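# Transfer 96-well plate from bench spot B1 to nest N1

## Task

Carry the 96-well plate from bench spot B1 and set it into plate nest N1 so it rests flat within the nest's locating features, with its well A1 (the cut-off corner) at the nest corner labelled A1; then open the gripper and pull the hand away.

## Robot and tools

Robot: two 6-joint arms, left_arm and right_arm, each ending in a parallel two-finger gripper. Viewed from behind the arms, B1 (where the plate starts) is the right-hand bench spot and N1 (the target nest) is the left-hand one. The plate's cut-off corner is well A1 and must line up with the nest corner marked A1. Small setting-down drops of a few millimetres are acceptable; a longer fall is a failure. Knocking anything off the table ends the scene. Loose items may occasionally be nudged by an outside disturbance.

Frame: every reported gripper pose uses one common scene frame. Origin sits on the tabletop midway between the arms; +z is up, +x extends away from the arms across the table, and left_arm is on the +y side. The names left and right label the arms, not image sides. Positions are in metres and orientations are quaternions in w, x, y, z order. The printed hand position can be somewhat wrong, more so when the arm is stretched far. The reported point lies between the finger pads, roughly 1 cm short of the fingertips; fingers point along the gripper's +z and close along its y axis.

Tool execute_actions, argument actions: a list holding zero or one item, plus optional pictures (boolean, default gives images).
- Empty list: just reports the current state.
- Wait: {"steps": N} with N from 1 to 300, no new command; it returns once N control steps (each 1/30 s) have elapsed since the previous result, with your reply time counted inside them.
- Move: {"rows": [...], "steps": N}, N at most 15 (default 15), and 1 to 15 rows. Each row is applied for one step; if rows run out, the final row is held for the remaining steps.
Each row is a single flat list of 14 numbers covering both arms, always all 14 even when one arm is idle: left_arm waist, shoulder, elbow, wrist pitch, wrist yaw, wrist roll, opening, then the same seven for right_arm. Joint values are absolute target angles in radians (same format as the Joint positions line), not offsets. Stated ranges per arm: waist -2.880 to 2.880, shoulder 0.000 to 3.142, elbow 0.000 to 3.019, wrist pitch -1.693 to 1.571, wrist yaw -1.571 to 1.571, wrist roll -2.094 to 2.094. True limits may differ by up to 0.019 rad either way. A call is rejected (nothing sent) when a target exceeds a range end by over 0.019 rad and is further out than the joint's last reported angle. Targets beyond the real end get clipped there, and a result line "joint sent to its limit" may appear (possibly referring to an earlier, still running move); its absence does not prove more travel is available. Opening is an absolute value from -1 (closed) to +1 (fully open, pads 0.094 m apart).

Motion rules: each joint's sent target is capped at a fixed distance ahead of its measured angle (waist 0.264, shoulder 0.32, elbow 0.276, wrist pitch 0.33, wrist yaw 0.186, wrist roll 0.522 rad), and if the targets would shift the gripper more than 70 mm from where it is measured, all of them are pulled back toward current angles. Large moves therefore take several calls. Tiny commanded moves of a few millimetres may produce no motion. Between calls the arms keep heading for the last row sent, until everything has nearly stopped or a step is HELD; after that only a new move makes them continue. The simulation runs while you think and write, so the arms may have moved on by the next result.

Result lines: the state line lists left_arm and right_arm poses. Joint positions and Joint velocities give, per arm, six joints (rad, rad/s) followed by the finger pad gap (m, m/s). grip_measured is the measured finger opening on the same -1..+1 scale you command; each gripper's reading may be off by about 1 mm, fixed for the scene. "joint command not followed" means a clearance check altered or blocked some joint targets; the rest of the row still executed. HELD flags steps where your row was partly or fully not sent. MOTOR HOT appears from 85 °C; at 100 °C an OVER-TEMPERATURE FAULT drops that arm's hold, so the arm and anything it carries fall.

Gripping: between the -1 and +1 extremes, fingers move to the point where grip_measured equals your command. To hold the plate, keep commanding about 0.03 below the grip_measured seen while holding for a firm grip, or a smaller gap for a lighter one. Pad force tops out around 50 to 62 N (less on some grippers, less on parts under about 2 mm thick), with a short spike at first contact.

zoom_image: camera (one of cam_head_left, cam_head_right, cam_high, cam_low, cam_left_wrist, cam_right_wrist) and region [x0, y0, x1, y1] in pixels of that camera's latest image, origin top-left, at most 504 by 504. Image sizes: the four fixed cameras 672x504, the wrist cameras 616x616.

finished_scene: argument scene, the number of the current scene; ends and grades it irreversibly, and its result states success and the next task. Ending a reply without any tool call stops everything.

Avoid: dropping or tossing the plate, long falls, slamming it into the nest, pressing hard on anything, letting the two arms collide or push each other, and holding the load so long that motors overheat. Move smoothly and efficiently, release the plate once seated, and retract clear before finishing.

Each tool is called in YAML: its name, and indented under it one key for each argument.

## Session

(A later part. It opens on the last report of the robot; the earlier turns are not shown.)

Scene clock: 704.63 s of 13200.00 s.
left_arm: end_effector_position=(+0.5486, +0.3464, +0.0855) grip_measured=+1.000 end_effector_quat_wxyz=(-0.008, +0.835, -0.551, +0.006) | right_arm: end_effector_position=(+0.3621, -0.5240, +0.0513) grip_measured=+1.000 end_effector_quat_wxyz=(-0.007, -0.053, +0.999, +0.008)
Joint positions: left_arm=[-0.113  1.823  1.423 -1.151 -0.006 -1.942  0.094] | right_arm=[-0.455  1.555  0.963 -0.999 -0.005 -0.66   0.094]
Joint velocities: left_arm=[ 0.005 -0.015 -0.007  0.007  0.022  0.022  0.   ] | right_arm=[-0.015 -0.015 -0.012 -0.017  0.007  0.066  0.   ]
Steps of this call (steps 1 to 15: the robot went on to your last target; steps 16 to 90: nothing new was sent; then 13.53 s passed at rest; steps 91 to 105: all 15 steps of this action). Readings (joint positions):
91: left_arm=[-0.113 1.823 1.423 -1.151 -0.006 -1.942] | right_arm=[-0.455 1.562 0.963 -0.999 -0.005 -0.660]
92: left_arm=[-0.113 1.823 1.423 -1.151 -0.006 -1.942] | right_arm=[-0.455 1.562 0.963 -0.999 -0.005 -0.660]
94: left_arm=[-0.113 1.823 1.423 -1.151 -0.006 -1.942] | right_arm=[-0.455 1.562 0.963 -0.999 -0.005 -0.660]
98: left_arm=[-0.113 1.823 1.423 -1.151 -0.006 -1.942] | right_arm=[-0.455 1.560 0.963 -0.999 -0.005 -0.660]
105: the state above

execute_actions:
  actions:
    - {"rows":[[-0.107,1.795,1.477,-1.162,-0.004,-1.945,1,-0.455,1.524,0.963,-0.999,-0.004,-0.660,0.95],[-0.107,1.795,1.477,-1.162,-0.004,-1.945,1,-0.455,1.523,0.963,-0.999,-0.004,-0.660,0.92],[-0.107,1.795,1.477,-1.162,-0.004,-1.945,1,-0.455,1.523,0.963,-0.999,-0.004,-0.660,0.90],[-0.107,1.795,1.477,-1.162,-0.004,-1.945,1,-0.455,1.523,0.963,-0.999,-0.004,-0.660,0.88],[-0.107,1.795,1.477,-1.162,-0.004,-1.945,1,-0.455,1.523,0.963,-0.999,-0.004,-0.660,0.86],[-0.107,1.795,1.477,-1.162,-0.004,-1.945,1,-0.455,1.523,0.963,-0.999,-0.004,-0.660,0.84],[-0.107,1.795,1.477,-1.162,-0.004,-1.945,1,-0.455,1.523,0.963,-0.999,-0.004,-0.660,0.82],[-0.107,1.795,1.477,-1.162,-0.004,-1.945,1,-0.455,1.523,0.963,-0.999,-0.004,-0.660,0.80],[-0.107,1.795,1.477,-1.162,-0.004,-1.945,1,-0.455,1.523,0.963,-0.999,-0.004,-0.660,0.785],[-0.107,1.795,1.477,-1.162,-0.004,-1.945,1,-0.455,1.523,0.963,-0.999,-0.004,-0.660,0.77],[-0.107,1.795,1.477,-1.162,-0.004,-1.945,1,-0.455,1.523,0.963,-0.999,-0.004,-0.660,0.755],[-0.107,1.795,1.477,-1.162,-0.004,-1.945,1,-0.455,1.523,0.963,-0.999,-0.004,-0.660,0.74],[-0.107,1.795,1.477,-1.162,-0.004,-1.945,1,-0.455,1.523,0.963,-0.999,-0.004,-0.660,0.725],[-0.107,1.795,1.477,-1.162,-0.004,-1.945,1,-0.455,1.523,0.963,-0.999,-0.004,-0.660,0.712]],"steps":15}
  pictures: false

execute_actions:
  actions:
    - {"steps":6}

zoom_image:
  camera: "cam_right_wrist"
  region: [211, 170, 411, 370]

Scene clock: 714.30 s of 13200.00 s.
left_arm: end_effector_position=(+0.5486, +0.3464, +0.0855) grip_measured=+1.000 end_effector_quat_wxyz=(-0.008, +0.835, -0.551, +0.006) | right_arm: end_effector_position=(+0.3624, -0.5237, +0.0520) grip_measured=+0.731 end_effector_quat_wxyz=(-0.005, -0.053, +0.999, +0.008)
Joint positions: left_arm=[-0.113  1.823  1.423 -1.151 -0.006 -1.942  0.094] | right_arm=[-0.455  1.553  0.963 -0.999 -0.007 -0.66   0.081]
Joint velocities: left_arm=[ 0.005 -0.024 -0.012  0.012  0.037 -0.007  0.   ] | right_arm=[ 0.005  0.005 -0.012  0.007 -0.037  0.022 -0.001]
Steps of this call (steps 1 to 15: the robot went on to your last target; steps 16 to 90: nothing new was sent; then 6.17 s passed at rest; steps 91 to 105: all 15 steps of this action). Readings (joint positions):
91: left_arm=[-0.113 1.823 1.423 -1.151 -0.006 -1.942] | right_arm=[-0.455 1.555 0.963 -0.999 -0.005 -0.660]
92: left_arm=[-0.113 1.823 1.423 -1.151 -0.006 -1.942] | right_arm=[-0.455 1.555 0.963 -0.999 -0.005 -0.660]
94: left_arm=[-0.113 1.823 1.423 -1.151 -0.006 -1.942] | right_arm=[-0.455 1.555 0.963 -0.999 -0.005 -0.660]
98: left_arm=[-0.113 1.823 1.423 -1.151 -0.006 -1.942] | right_arm=[-0.455 1.553 0.963 -0.999 -0.006 -0.660]
105: the state above

Scene clock: 714.50 s of 13200.00 s.
left_arm: end_effector_position=(+0.5486, +0.3464, +0.0855) grip_measured=+1.000 end_effector_quat_wxyz=(-0.008, +0.835, -0.551, +0.006) | right_arm: end_effector_position=(+0.3624, -0.5237, +0.0520) grip_measured=+0.730 end_effector_quat_wxyz=(-0.005, -0.053, +0.999, +0.008)
Joint positions: left_arm=[-0.113  1.823  1.423 -1.151 -0.006 -1.942  0.094] | right_arm=[-0.455  1.553  0.963 -0.999 -0.007 -0.66   0.081]
Joint velocities: left_arm=[-0.005 -0.015 -0.002  0.002  0.037  0.037  0.   ] | right_arm=[-0.015  0.005 -0.007 -0.002 -0.081 -0.007 -0.   ]
Steps of this call (steps 1 to 6: the robot went on to your last target). Readings (joint positions):
1: left_arm=[-0.113 1.823 1.423 -1.151 -0.006 -1.942] | right_arm=[-0.455 1.553 0.963 -0.999 -0.007 -0.660]
2: left_arm=[-0.113 1.823 1.423 -1.151 -0.006 -1.942] | right_arm=[-0.455 1.553 0.963 -0.999 -0.007 -0.660]
4: left_arm=[-0.113 1.823 1.423 -1.151 -0.006 -1.942] | right_arm=[-0.455 1.553 0.963 -0.999 -0.007 -0.660]
6: the state above

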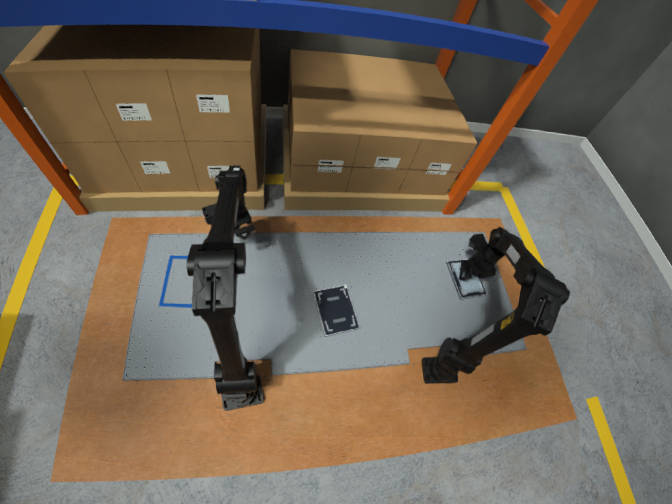

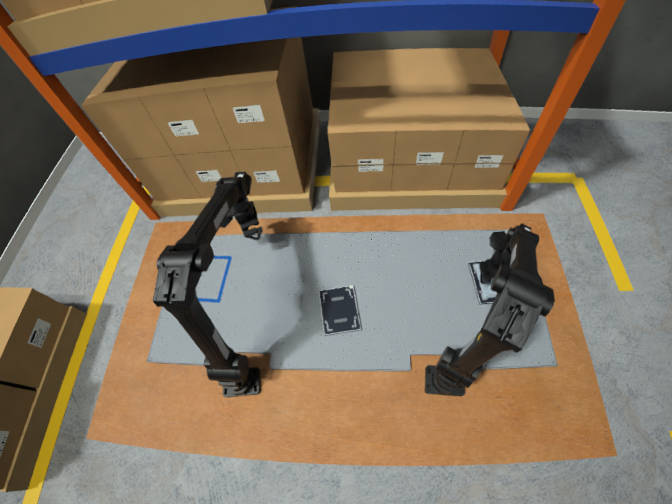

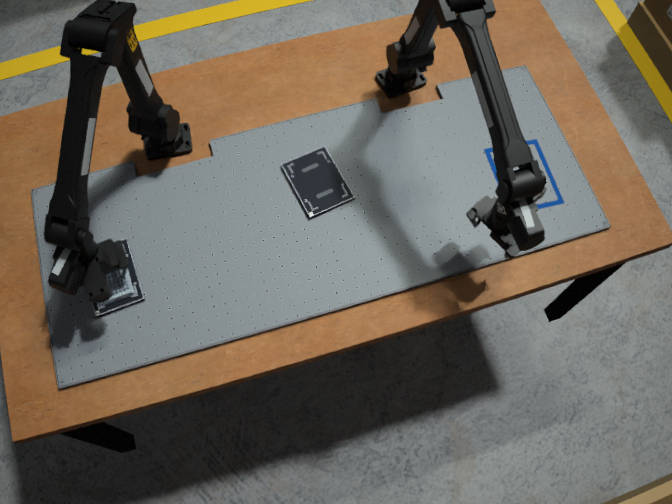

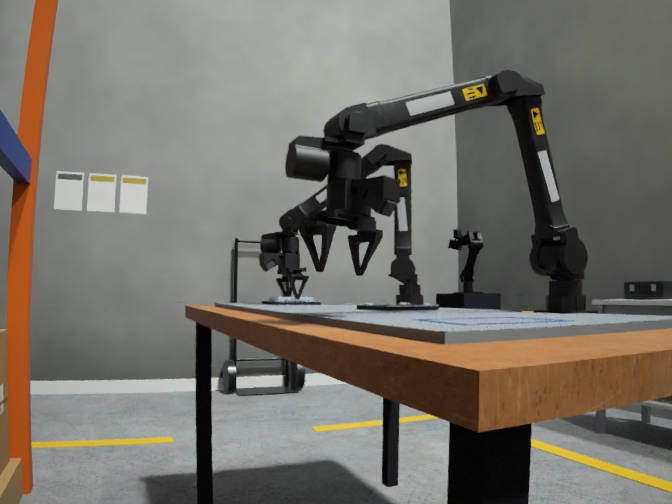

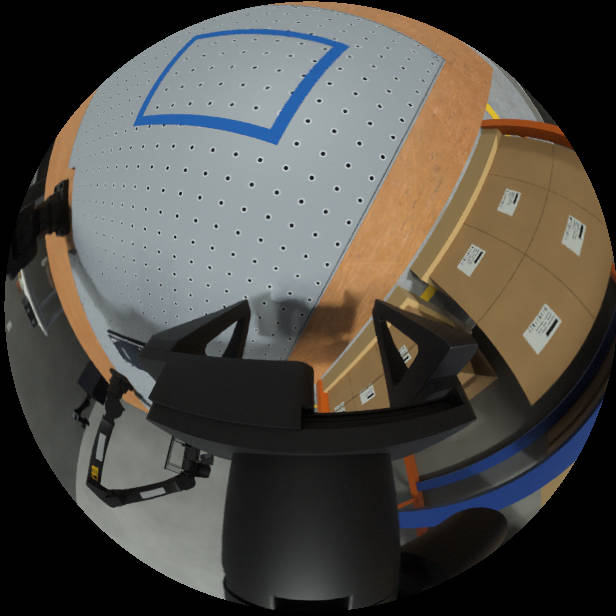

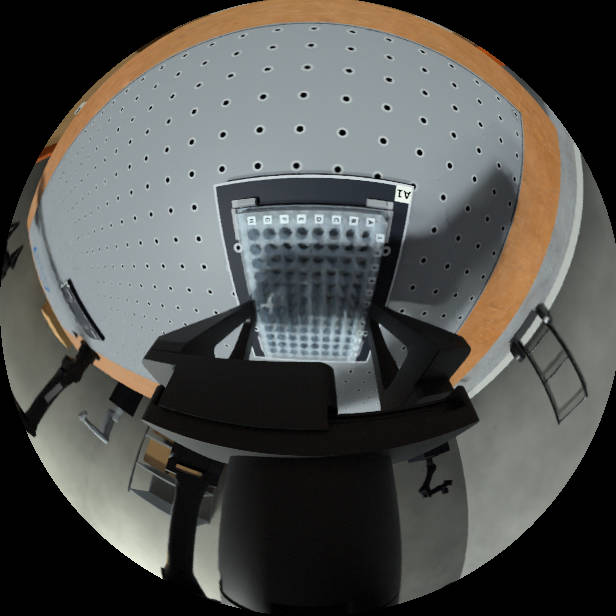

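Region (211, 170, 411, 370) of cam_right_wrist's 616x616 image, scaled by 2.520, with more detail than that image has.

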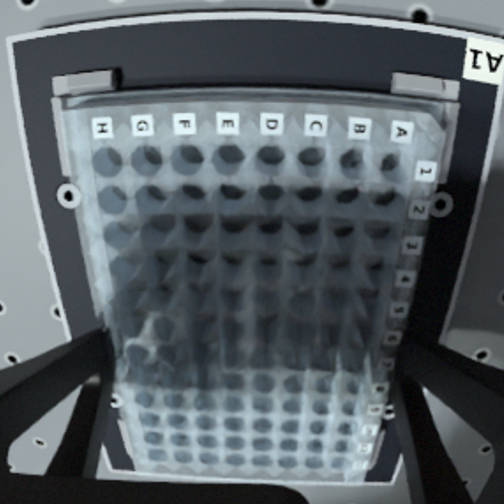

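zoom_image:
  camera: "cam_right_wrist"
  region: [220, 185, 300, 265]

zoom_image:
  camera: "cam_right_wrist"
  region: [326, 185, 406, 265]

zoom_image:
  camera: "cam_high"
  region: [85, 250, 155, 320]

zoom_image:
  camera: "cam_low"
  region: [255, 280, 325, 312]

Region (220, 185, 300, 265) of cam_right_wrist's 616x616 image, scaled by 6.300, with more detail than that image has.

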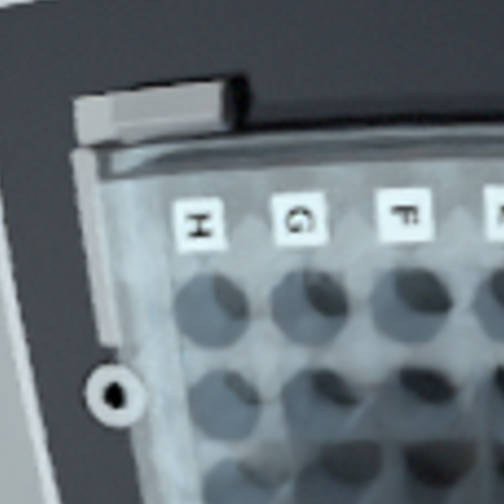

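Region (326, 185, 406, 265) of cam_right_wrist's 616x616 image, scaled by 6.300, with more detail than that image has.

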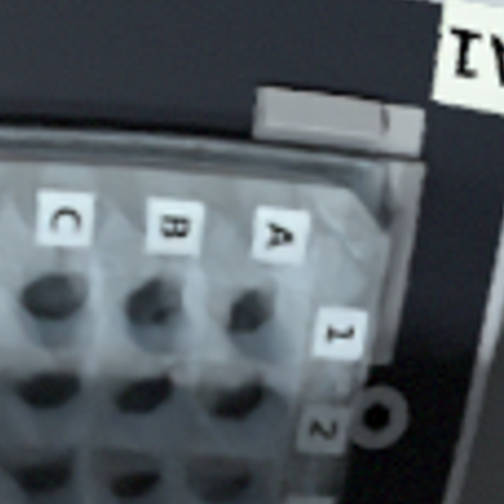

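Region (85, 250, 155, 320) of cam_high's 672x504 image, scaled by 7.200, with more detail than that image has.

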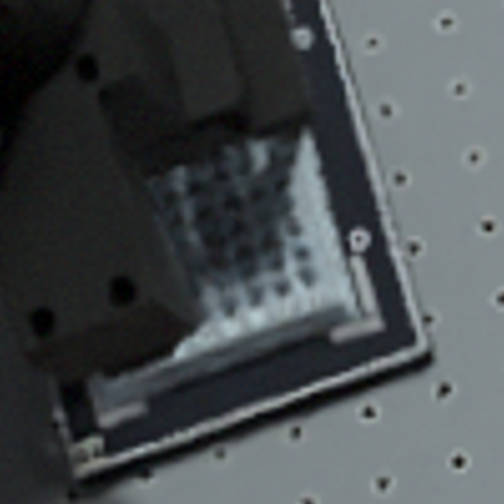

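Region (255, 280, 325, 312) of cam_low's 672x504 image, scaled by 7.200, with more detail than that image has; it fills the top 230 rows of this view, and the rest is white.

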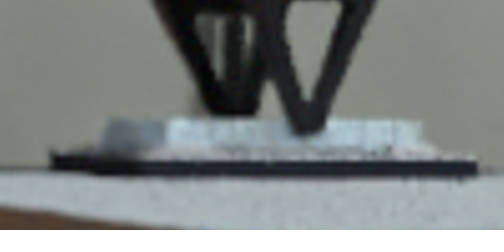

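zoom_image:
  camera: "cam_right_wrist"
  region: [240, 310, 300, 370]

zoom_image:
  camera: "cam_right_wrist"
  region: [324, 310, 384, 370]

zoom_image:
  camera: "cam_head_left"
  region: [442, 255, 492, 305]

Region (240, 310, 300, 370) of cam_right_wrist's 616x616 image, scaled by 8.400, with more detail than that image has.

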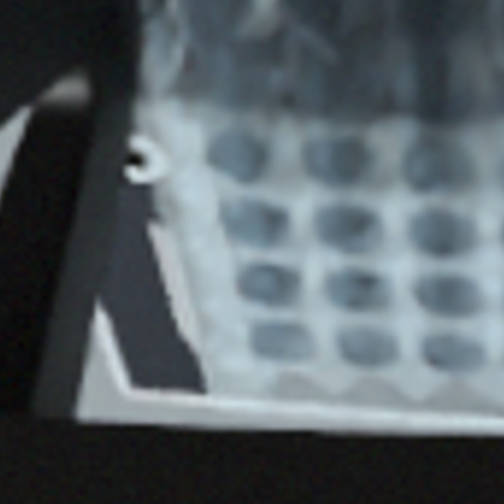

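Region (324, 310, 384, 370) of cam_right_wrist's 616x616 image, scaled by 8.400, with more detail than that image has.

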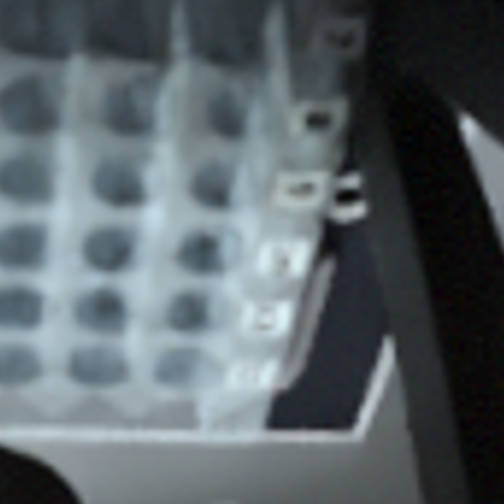

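Region (442, 255, 492, 305) of cam_head_left's 672x504 image, scaled by 10.080, with more detail than that image has.

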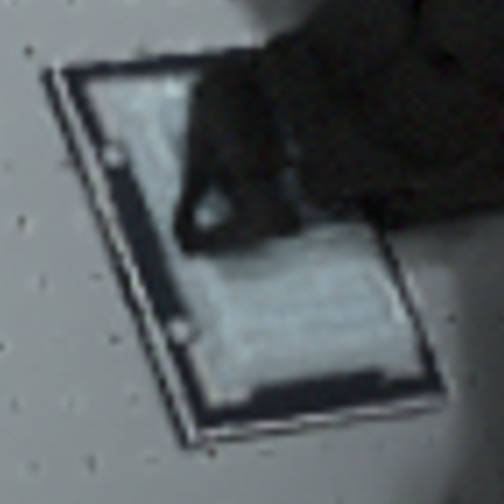

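execute_actions:
  actions:
    - {"rows":[[-0.107,1.795,1.477,-1.162,-0.004,-1.945,1,-0.455,1.523,0.963,-0.999,-0.005,-0.652,0.70],[-0.107,1.795,1.477,-1.162,-0.004,-1.945,1,-0.455,1.523,0.963,-0.999,-0.005,-0.648,0.70],[-0.107,1.795,1.477,-1.162,-0.004,-1.945,1,-0.455,1.523,0.963,-0.999,-0.005,-0.645,0.70],[-0.107,1.795,1.477,-1.162,-0.004,-1.945,1,-0.455,1.523,0.963,-0.999,-0.005,-0.643,0.70],[-0.107,1.795,1.477,-1.162,-0.004,-1.945,1,-0.455,1.523,0.963,-0.999,-0.005,-0.641,0.70],[-0.107,1.795,1.477,-1.162,-0.004,-1.945,1,-0.455,1.523,0.963,-0.999,-0.005,-0.640,0.70],[-0.107,1.795,1.477,-1.162,-0.004,-1.945,1,-0.455,1.523,0.963,-0.999,-0.005,-0.639,0.70],[-0.107,1.795,1.477,-1.162,-0.004,-1.945,1,-0.455,1.523,0.963,-0.999,-0.005,-0.638,0.70]],"steps":15}

zoom_image:
  camera: "cam_right_wrist"
  region: [220, 185, 300, 265]

zoom_image:
  camera: "cam_right_wrist"
  region: [326, 185, 406, 265]

Scene clock: 752.20 s of 13200.00 s.
left_arm: end_effector_position=(+0.5486, +0.3464, +0.0855) grip_measured=+1.000 end_effector_quat_wxyz=(-0.008, +0.835, -0.551, +0.006) | right_arm: end_effector_position=(+0.3624, -0.5237, +0.0520) grip_measured=+0.727 end_effector_quat_wxyz=(-0.005, -0.053, +0.999, +0.008)
Joint positions: left_arm=[-0.113  1.823  1.423 -1.151 -0.006 -1.942  0.094] | right_arm=[-0.455  1.553  0.963 -0.999 -0.007 -0.66   0.081]
Joint velocities: left_arm=[-0.005 -0.005 -0.007 -0.012 -0.081 -0.037  0.   ] | right_arm=[-0.005 -0.024  0.002 -0.007  0.051 -0.022  0.001]
Steps of this call (steps 1 to 15: the robot went on to your last target; steps 16 to 90: nothing new was sent; then 34.20 s passed at rest; steps 91 to 105: all 15 steps of this action). Readings (joint positions):
91: left_arm=[-0.113 1.823 1.423 -1.151 -0.006 -1.942] | right_arm=[-0.455 1.553 0.963 -0.999 -0.007 -0.660]
92: left_arm=[-0.113 1.823 1.423 -1.151 -0.006 -1.942] | right_arm=[-0.455 1.553 0.963 -0.999 -0.007 -0.660]
94: left_arm=[-0.113 1.823 1.423 -1.151 -0.006 -1.942] | right_arm=[-0.455 1.553 0.963 -0.999 -0.007 -0.660]
98: left_arm=[-0.113 1.823 1.423 -1.151 -0.006 -1.942] | right_arm=[-0.455 1.553 0.963 -0.999 -0.007 -0.660]
105: the state above

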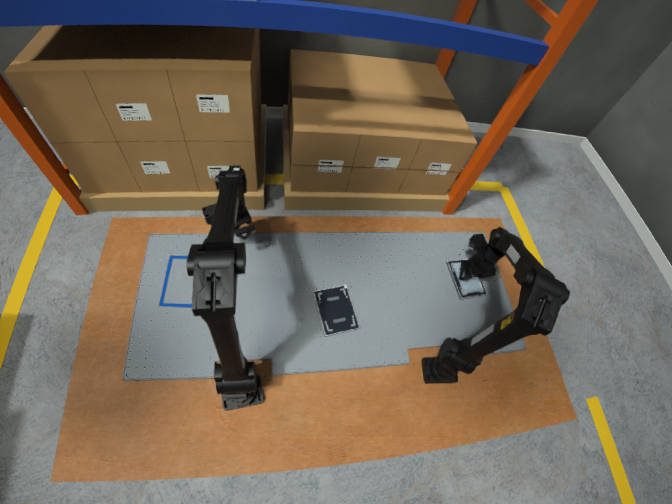

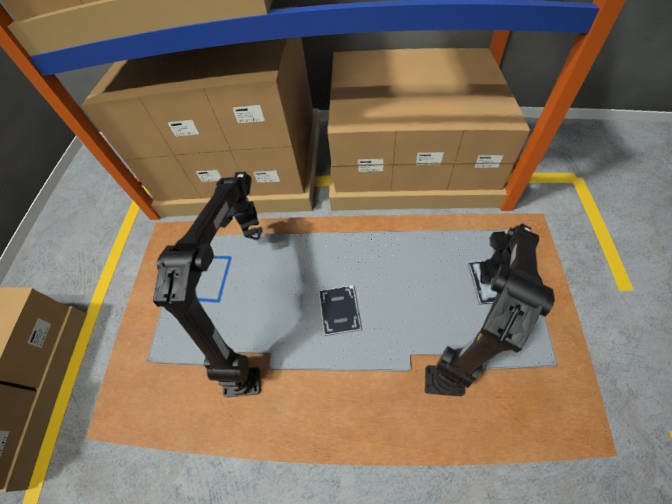

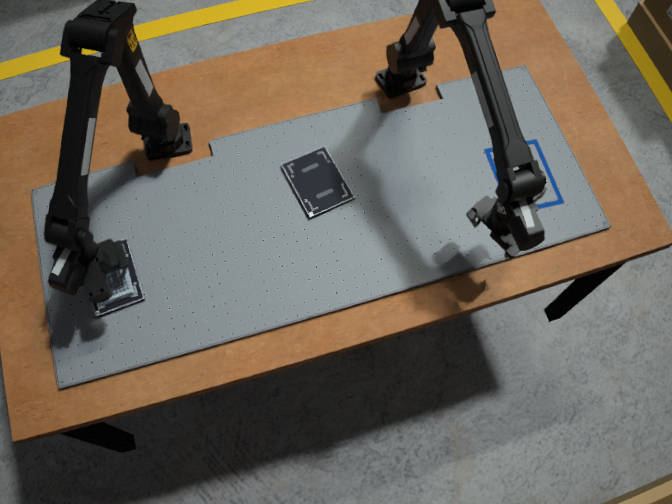

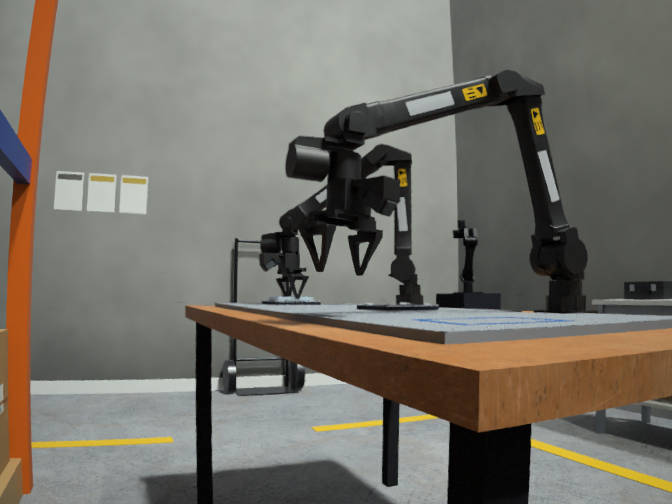

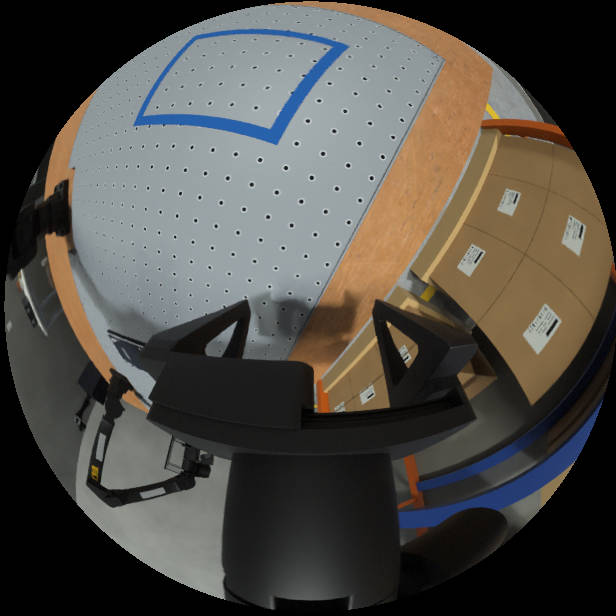

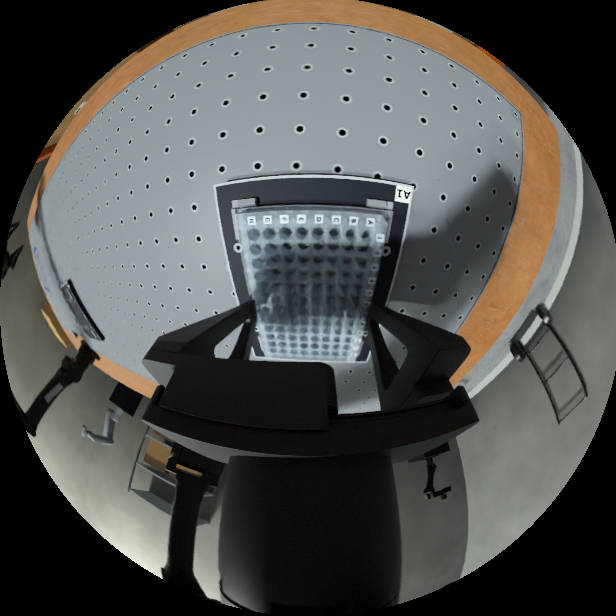

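Region (220, 185, 300, 265) of cam_right_wrist's 616x616 image, scaled by 6.300, with more detail than that image has.

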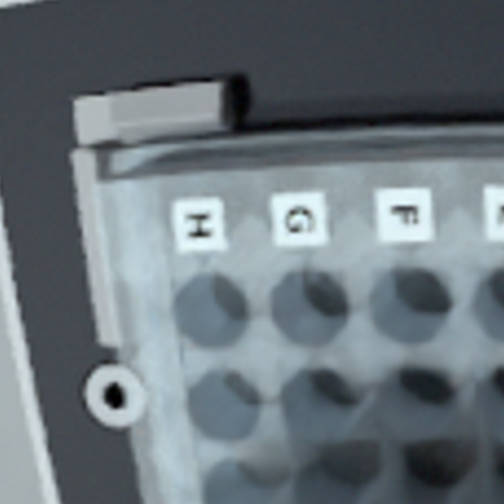

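Region (326, 185, 406, 265) of cam_right_wrist's 616x616 image, scaled by 6.300, with more detail than that image has.

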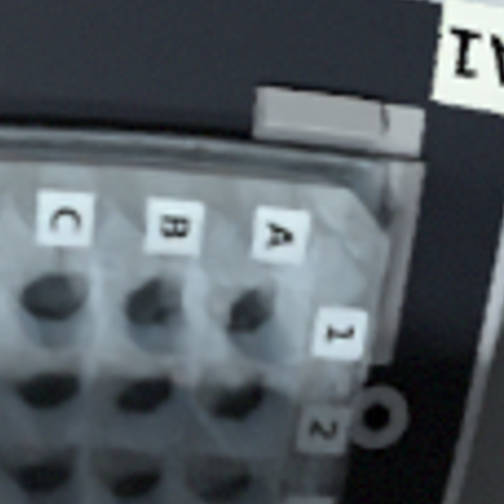

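zoom_image:
  camera: "cam_high"
  region: [92, 280, 146, 316]

zoom_image:
  camera: "cam_low"
  region: [260, 290, 292, 308]

zoom_image:
  camera: "cam_low"
  region: [292, 290, 324, 308]

Region (92, 280, 146, 316) of cam_high's 672x504 image, scaled by 9.333, with more detail than that image has.

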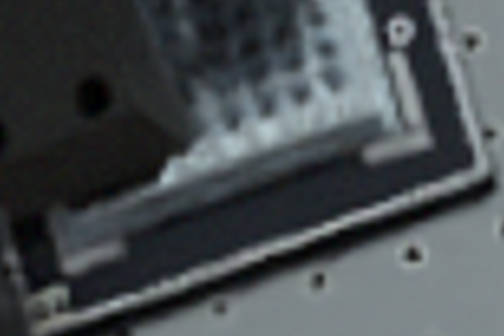

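Region (260, 290, 292, 308) of cam_low's 672x504 image, scaled by 15.750, with more detail than that image has; it fills the top 284 rows of this view, and the rest is white.

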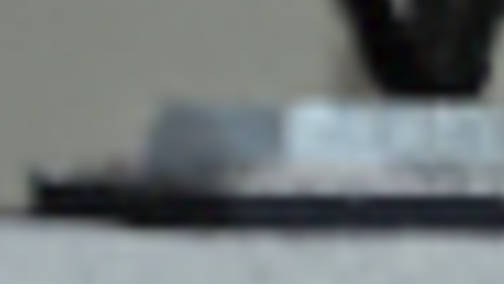

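Region (292, 290, 324, 308) of cam_low's 672x504 image, scaled by 15.750, with more detail than that image has; it fills the top 284 rows of this view, and the rest is white.

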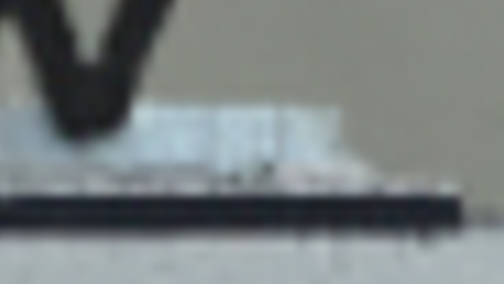

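execute_actions:
  actions:
    - {"rows":[[-0.107,1.795,1.477,-1.162,-0.004,-1.945,1,-0.455,1.521,0.963,-0.999,-0.005,-0.645,0.70],[-0.107,1.795,1.477,-1.162,-0.004,-1.945,1,-0.455,1.520,0.963,-0.999,-0.005,-0.645,0.70],[-0.107,1.795,1.477,-1.162,-0.004,-1.945,1,-0.455,1.519,0.963,-0.999,-0.005,-0.645,0.70],[-0.107,1.795,1.477,-1.162,-0.004,-1.945,1,-0.455,1.518,0.963,-0.999,-0.005,-0.645,0.70],[-0.107,1.795,1.477,-1.162,-0.004,-1.945,1,-0.455,1.517,0.963,-0.999,-0.005,-0.645,0.70],[-0.107,1.795,1.477,-1.162,-0.004,-1.945,1,-0.455,1.516,0.963,-0.999,-0.005,-0.645,0.70],[-0.107,1.795,1.477,-1.162,-0.004,-1.945,1,-0.455,1.515,0.963,-0.999,-0.005,-0.645,0.70],[-0.107,1.795,1.477,-1.162,-0.004,-1.945,1,-0.455,1.514,0.963,-0.999,-0.005,-0.645,0.70],[-0.107,1.795,1.477,-1.162,-0.004,-1.945,1,-0.455,1.513,0.963,-0.999,-0.005,-0.644,0.70],[-0.107,1.795,1.477,-1.162,-0.004,-1.945,1,-0.455,1.513,0.963,-0.999,-0.005,-0.643,0.70],[-0.107,1.795,1.477,-1.162,-0.004,-1.945,1,-0.455,1.513,0.963,-0.999,-0.005,-0.642,0.70],[-0.107,1.795,1.477,-1.162,-0.004,-1.945,1,-0.455,1.513,0.963,-0.999,-0.005,-0.641,0.70],[-0.107,1.795,1.477,-1.162,-0.004,-1.945,1,-0.455,1.513,0.963,-0.999,-0.005,-0.640,0.70]],"steps":15}
  pictures: false

execute_actions:
  actions:
    - {"steps":6}

zoom_image:
  camera: "cam_right_wrist"
  region: [211, 170, 411, 370]

zoom_image:
  camera: "cam_right_wrist"
  region: [220, 185, 300, 265]

zoom_image:
  camera: "cam_right_wrist"
  region: [326, 185, 406, 265]

Scene clock: 774.07 s of 13200.00 s.
left_arm: end_effector_position=(+0.5486, +0.3464, +0.0855) grip_measured=+1.000 end_effector_quat_wxyz=(-0.008, +0.835, -0.551, +0.006) | right_arm: end_effector_position=(+0.3627, -0.5238, +0.0534) grip_measured=+0.727 end_effector_quat_wxyz=(-0.004, -0.053, +0.999, +0.007)
Joint positions: left_arm=[-0.113  1.823  1.423 -1.151 -0.006 -1.942  0.094] | right_arm=[-0.455  1.549  0.963 -0.999 -0.008 -0.66   0.081]
Joint velocities: left_arm=[-0.015 -0.024  0.002 -0.007  0.007 -0.037  0.   ] | right_arm=[-0.005  0.005 -0.002 -0.012  0.007 -0.022  0.001]
Steps of this call (steps 1 to 15: the robot went on to your last target; steps 16 to 90: nothing new was sent; then 18.37 s passed at rest; steps 91 to 105: all 15 steps of this action). Readings (joint positions):
91: left_arm=[-0.113 1.823 1.423 -1.151 -0.006 -1.942] | right_arm=[-0.455 1.553 0.963 -0.999 -0.007 -0.660]
92: left_arm=[-0.113 1.823 1.423 -1.151 -0.006 -1.942] | right_arm=[-0.455 1.553 0.963 -0.999 -0.007 -0.660]
94: left_arm=[-0.113 1.823 1.423 -1.151 -0.006 -1.942] | right_arm=[-0.455 1.553 0.963 -0.999 -0.007 -0.660]
98: left_arm=[-0.113 1.823 1.423 -1.151 -0.006 -1.942] | right_arm=[-0.455 1.552 0.963 -0.999 -0.008 -0.660]
105: the state above

Scene clock: 774.27 s of 13200.00 s.
left_arm: end_effector_position=(+0.5486, +0.3464, +0.0855) grip_measured=+1.000 end_effector_quat_wxyz=(-0.008, +0.835, -0.551, +0.006) | right_arm: end_effector_position=(+0.3627, -0.5238, +0.0534) grip_measured=+0.727 end_effector_quat_wxyz=(-0.004, -0.053, +0.999, +0.007)
Joint positions: left_arm=[-0.113  1.823  1.423 -1.151 -0.006 -1.942  0.094] | right_arm=[-0.455  1.549  0.963 -0.999 -0.008 -0.66   0.081]
Joint velocities: left_arm=[-0.005  0.005  0.007 -0.022 -0.022 -0.007  0.   ] | right_arm=[-0.005  0.005 -0.017  0.002 -0.007 -0.022 -0.   ]
Steps of this call (steps 1 to 6: the robot went on to your last target). Readings (joint positions):
1: left_arm=[-0.113 1.823 1.423 -1.151 -0.006 -1.942] | right_arm=[-0.455 1.549 0.963 -0.999 -0.008 -0.660]
2: left_arm=[-0.113 1.823 1.423 -1.151 -0.006 -1.942] | right_arm=[-0.455 1.549 0.963 -0.999 -0.008 -0.660]
4: left_arm=[-0.113 1.823 1.423 -1.151 -0.006 -1.942] | right_arm=[-0.455 1.549 0.963 -0.999 -0.008 -0.660]
6: the state above

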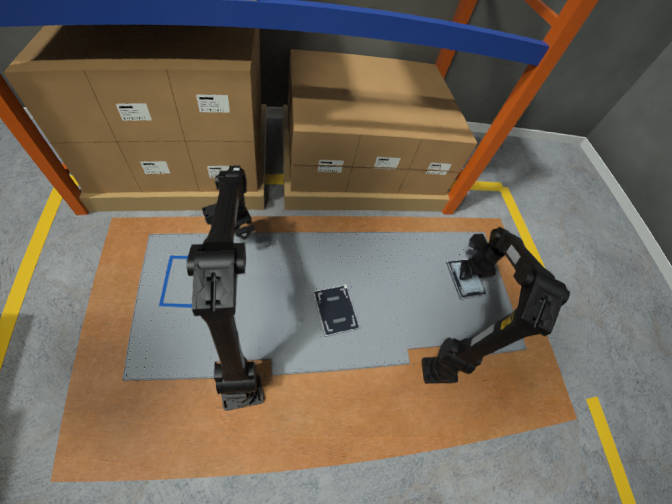

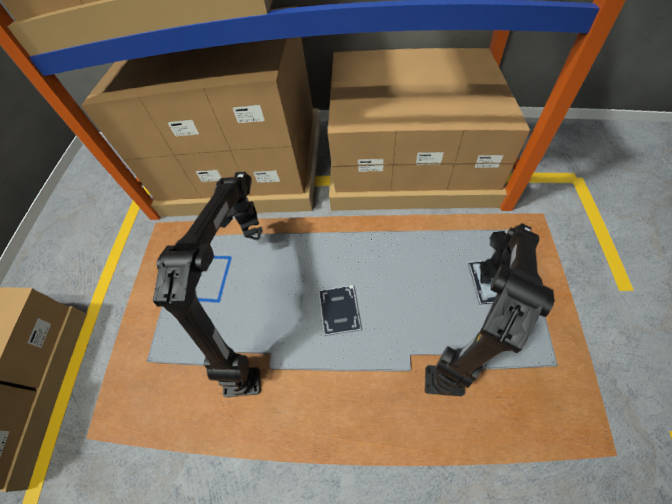

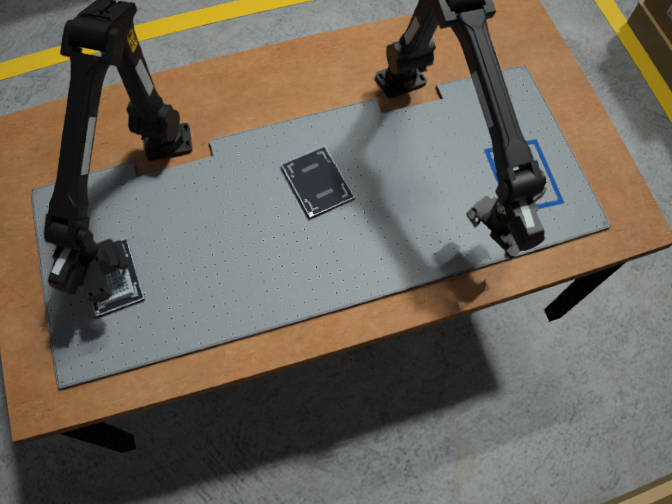

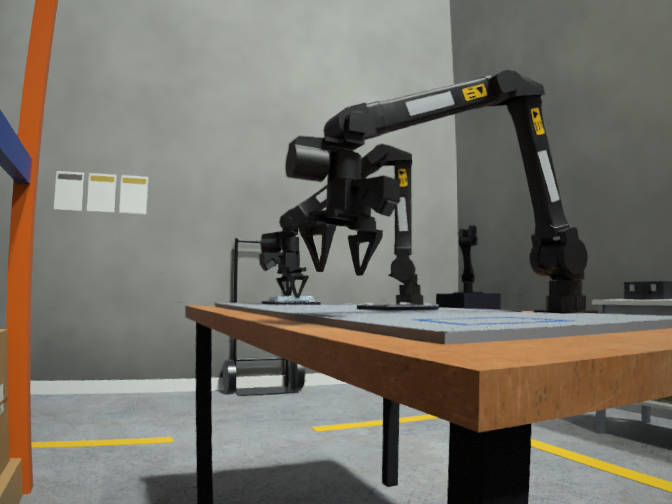

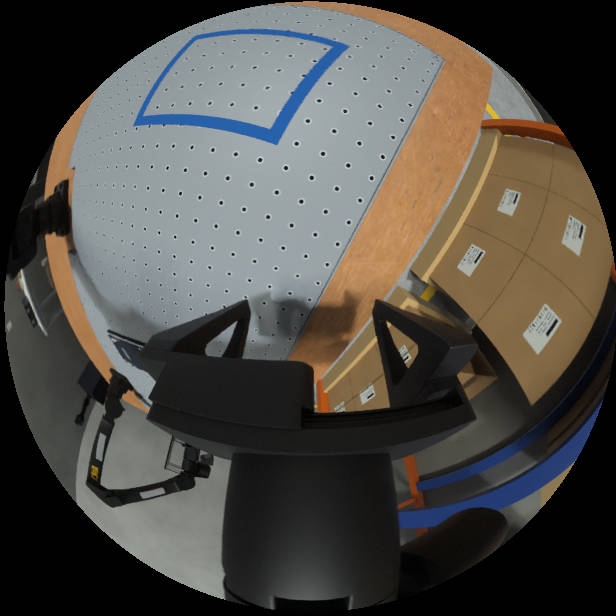

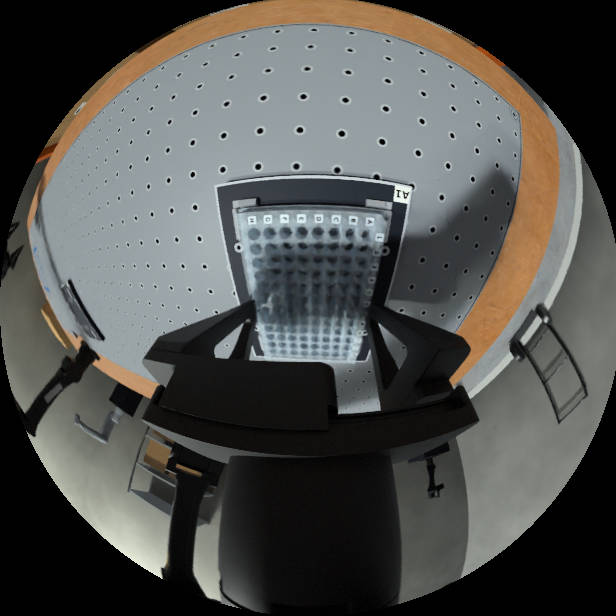

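Region (211, 170, 411, 370) of cam_right_wrist's 616x616 image, scaled by 2.520, with more detail than that image has.

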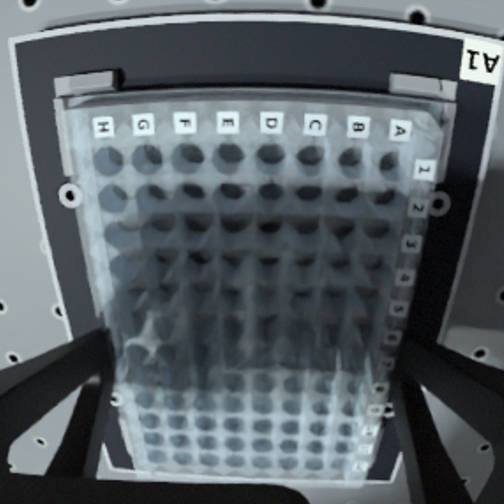

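Region (220, 185, 300, 265) of cam_right_wrist's 616x616 image, scaled by 6.300, with more detail than that image has.

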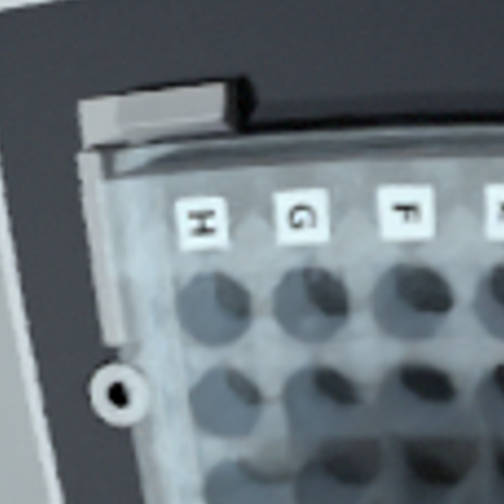

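Region (326, 185, 406, 265) of cam_right_wrist's 616x616 image, scaled by 6.300, with more detail than that image has.

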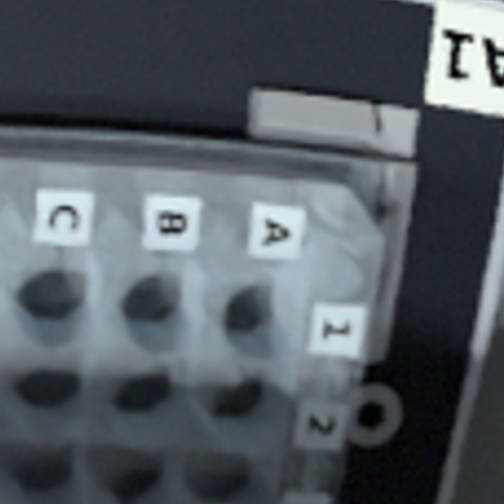

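zoom_image:
  camera: "cam_right_wrist"
  region: [240, 310, 300, 370]

zoom_image:
  camera: "cam_right_wrist"
  region: [324, 310, 384, 370]

zoom_image:
  camera: "cam_low"
  region: [255, 280, 325, 312]

Region (240, 310, 300, 370) of cam_right_wrist's 616x616 image, scaled by 8.400, with more detail than that image has.

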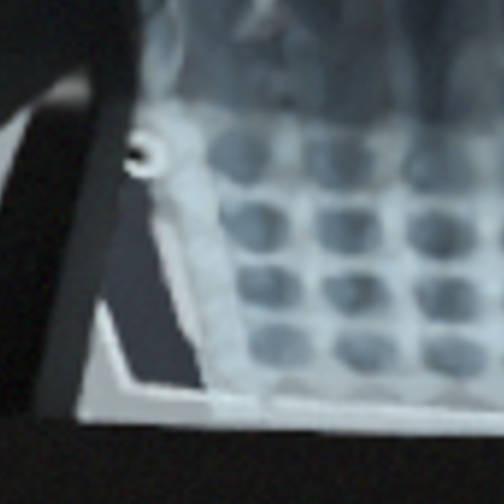

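Region (324, 310, 384, 370) of cam_right_wrist's 616x616 image, scaled by 8.400, with more detail than that image has.

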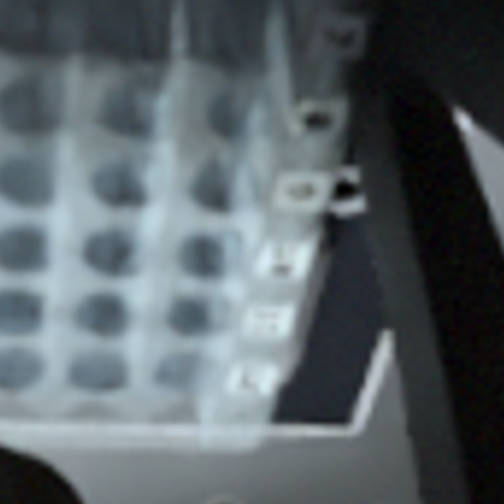

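Region (255, 280, 325, 312) of cam_low's 672x504 image, scaled by 7.200, with more detail than that image has; it fills the top 230 rows of this view, and the rest is white.

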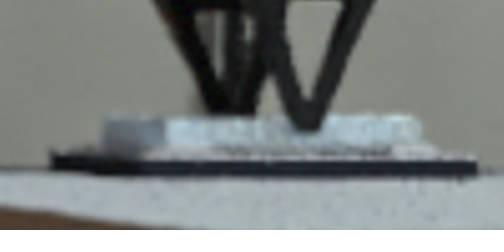

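execute_actions:
  actions:
    - {"rows":[[-0.107,1.795,1.477,-1.162,-0.004,-1.945,1,-0.455,1.518,0.963,-1.005,-0.005,-0.640,0.70],[-0.107,1.795,1.477,-1.162,-0.004,-1.945,1,-0.455,1.518,0.963,-1.008,-0.005,-0.639,0.70],[-0.107,1.795,1.477,-1.162,-0.004,-1.945,1,-0.455,1.518,0.963,-1.010,-0.005,-0.638,0.70],[-0.107,1.795,1.477,-1.162,-0.004,-1.945,1,-0.455,1.518,0.963,-1.011,-0.005,-0.637,0.70],[-0.107,1.795,1.477,-1.162,-0.004,-1.945,1,-0.455,1.518,0.963,-1.012,-0.005,-0.636,0.70],[-0.107,1.795,1.477,-1.162,-0.004,-1.945,1,-0.455,1.518,0.963,-1.012,-0.004,-0.635,0.70],[-0.107,1.795,1.477,-1.162,-0.004,-1.945,1,-0.455,1.518,0.963,-1.012,-0.003,-0.634,0.70]],"steps":12}

zoom_image:
  camera: "cam_right_wrist"
  region: [211, 170, 411, 370]

Scene clock: 808.03 s of 13200.00 s.
left_arm: end_effector_position=(+0.5486, +0.3464, +0.0855) grip_measured=+1.000 end_effector_quat_wxyz=(-0.008, +0.835, -0.551, +0.006) | right_arm: end_effector_position=(+0.3618, -0.5235, +0.0534) grip_measured=+0.727 end_effector_quat_wxyz=(-0.005, -0.049, +0.999, +0.008)
Joint positions: left_arm=[-0.113  1.823  1.423 -1.151 -0.006 -1.942  0.094] | right_arm=[-0.455  1.549  0.963 -1.002 -0.007 -0.652  0.081]
Joint velocities: left_arm=[-0.005 -0.015 -0.007  0.002  0.037  0.022  0.   ] | right_arm=[-0.005 -0.024 -0.007 -0.007  0.022 -0.007 -0.001]
Steps of this call (steps 1 to 15: the robot went on to your last target; steps 16 to 90: nothing new was sent; then 30.37 s passed at rest; steps 91 to 102: all 12 steps of this action). Readings (joint positions):
91: left_arm=[-0.113 1.823 1.423 -1.151 -0.006 -1.942] | right_arm=[-0.455 1.549 0.963 -0.999 -0.008 -0.660]
92: left_arm=[-0.113 1.823 1.423 -1.151 -0.006 -1.942] | right_arm=[-0.455 1.549 0.963 -1.000 -0.008 -0.660]
94: left_arm=[-0.113 1.823 1.423 -1.151 -0.006 -1.942] | right_arm=[-0.455 1.549 0.963 -1.001 -0.007 -0.657]
98: left_arm=[-0.113 1.823 1.423 -1.151 -0.006 -1.942] | right_arm=[-0.455 1.549 0.963 -1.002 -0.007 -0.654]
102: the state above

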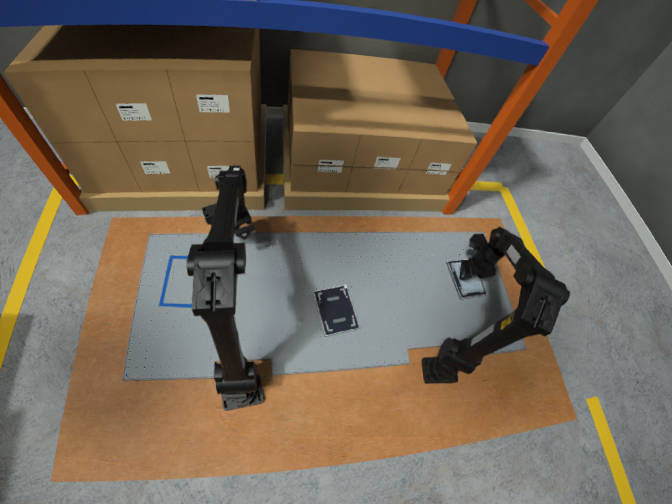

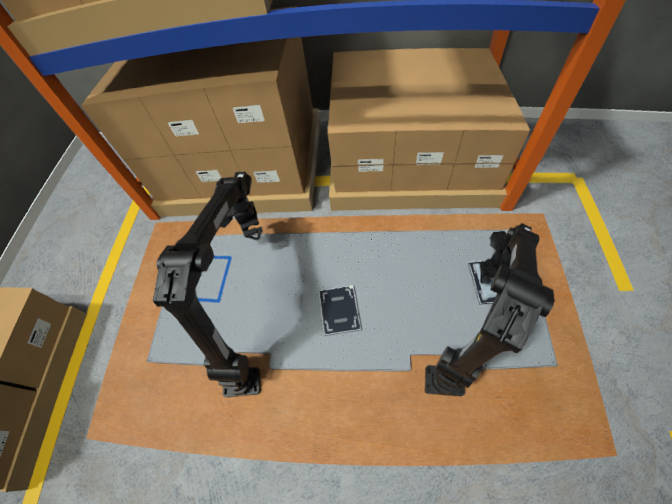

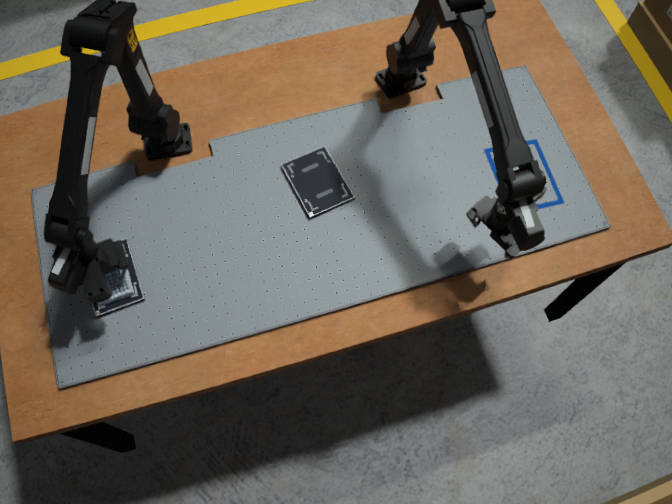

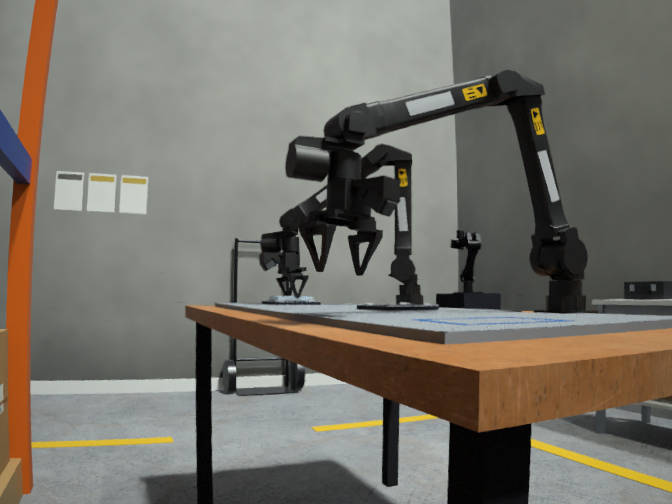

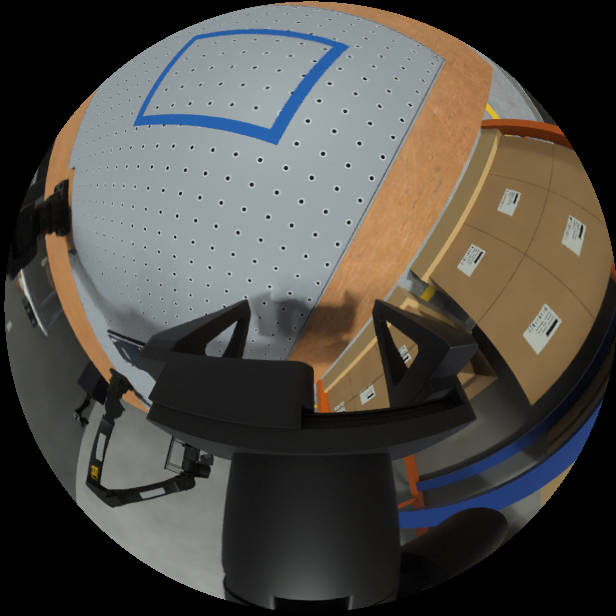

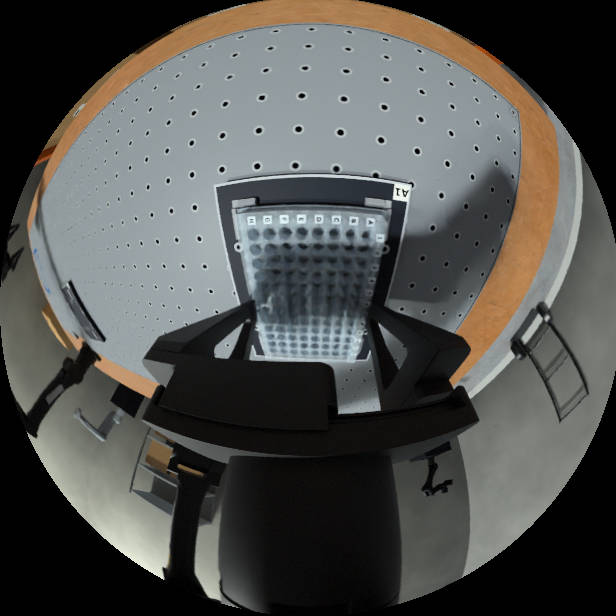

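Region (211, 170, 411, 370) of cam_right_wrist's 616x616 image, scaled by 2.520, with more detail than that image has.

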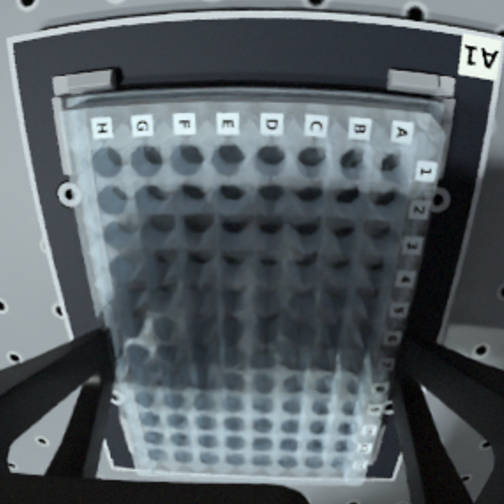

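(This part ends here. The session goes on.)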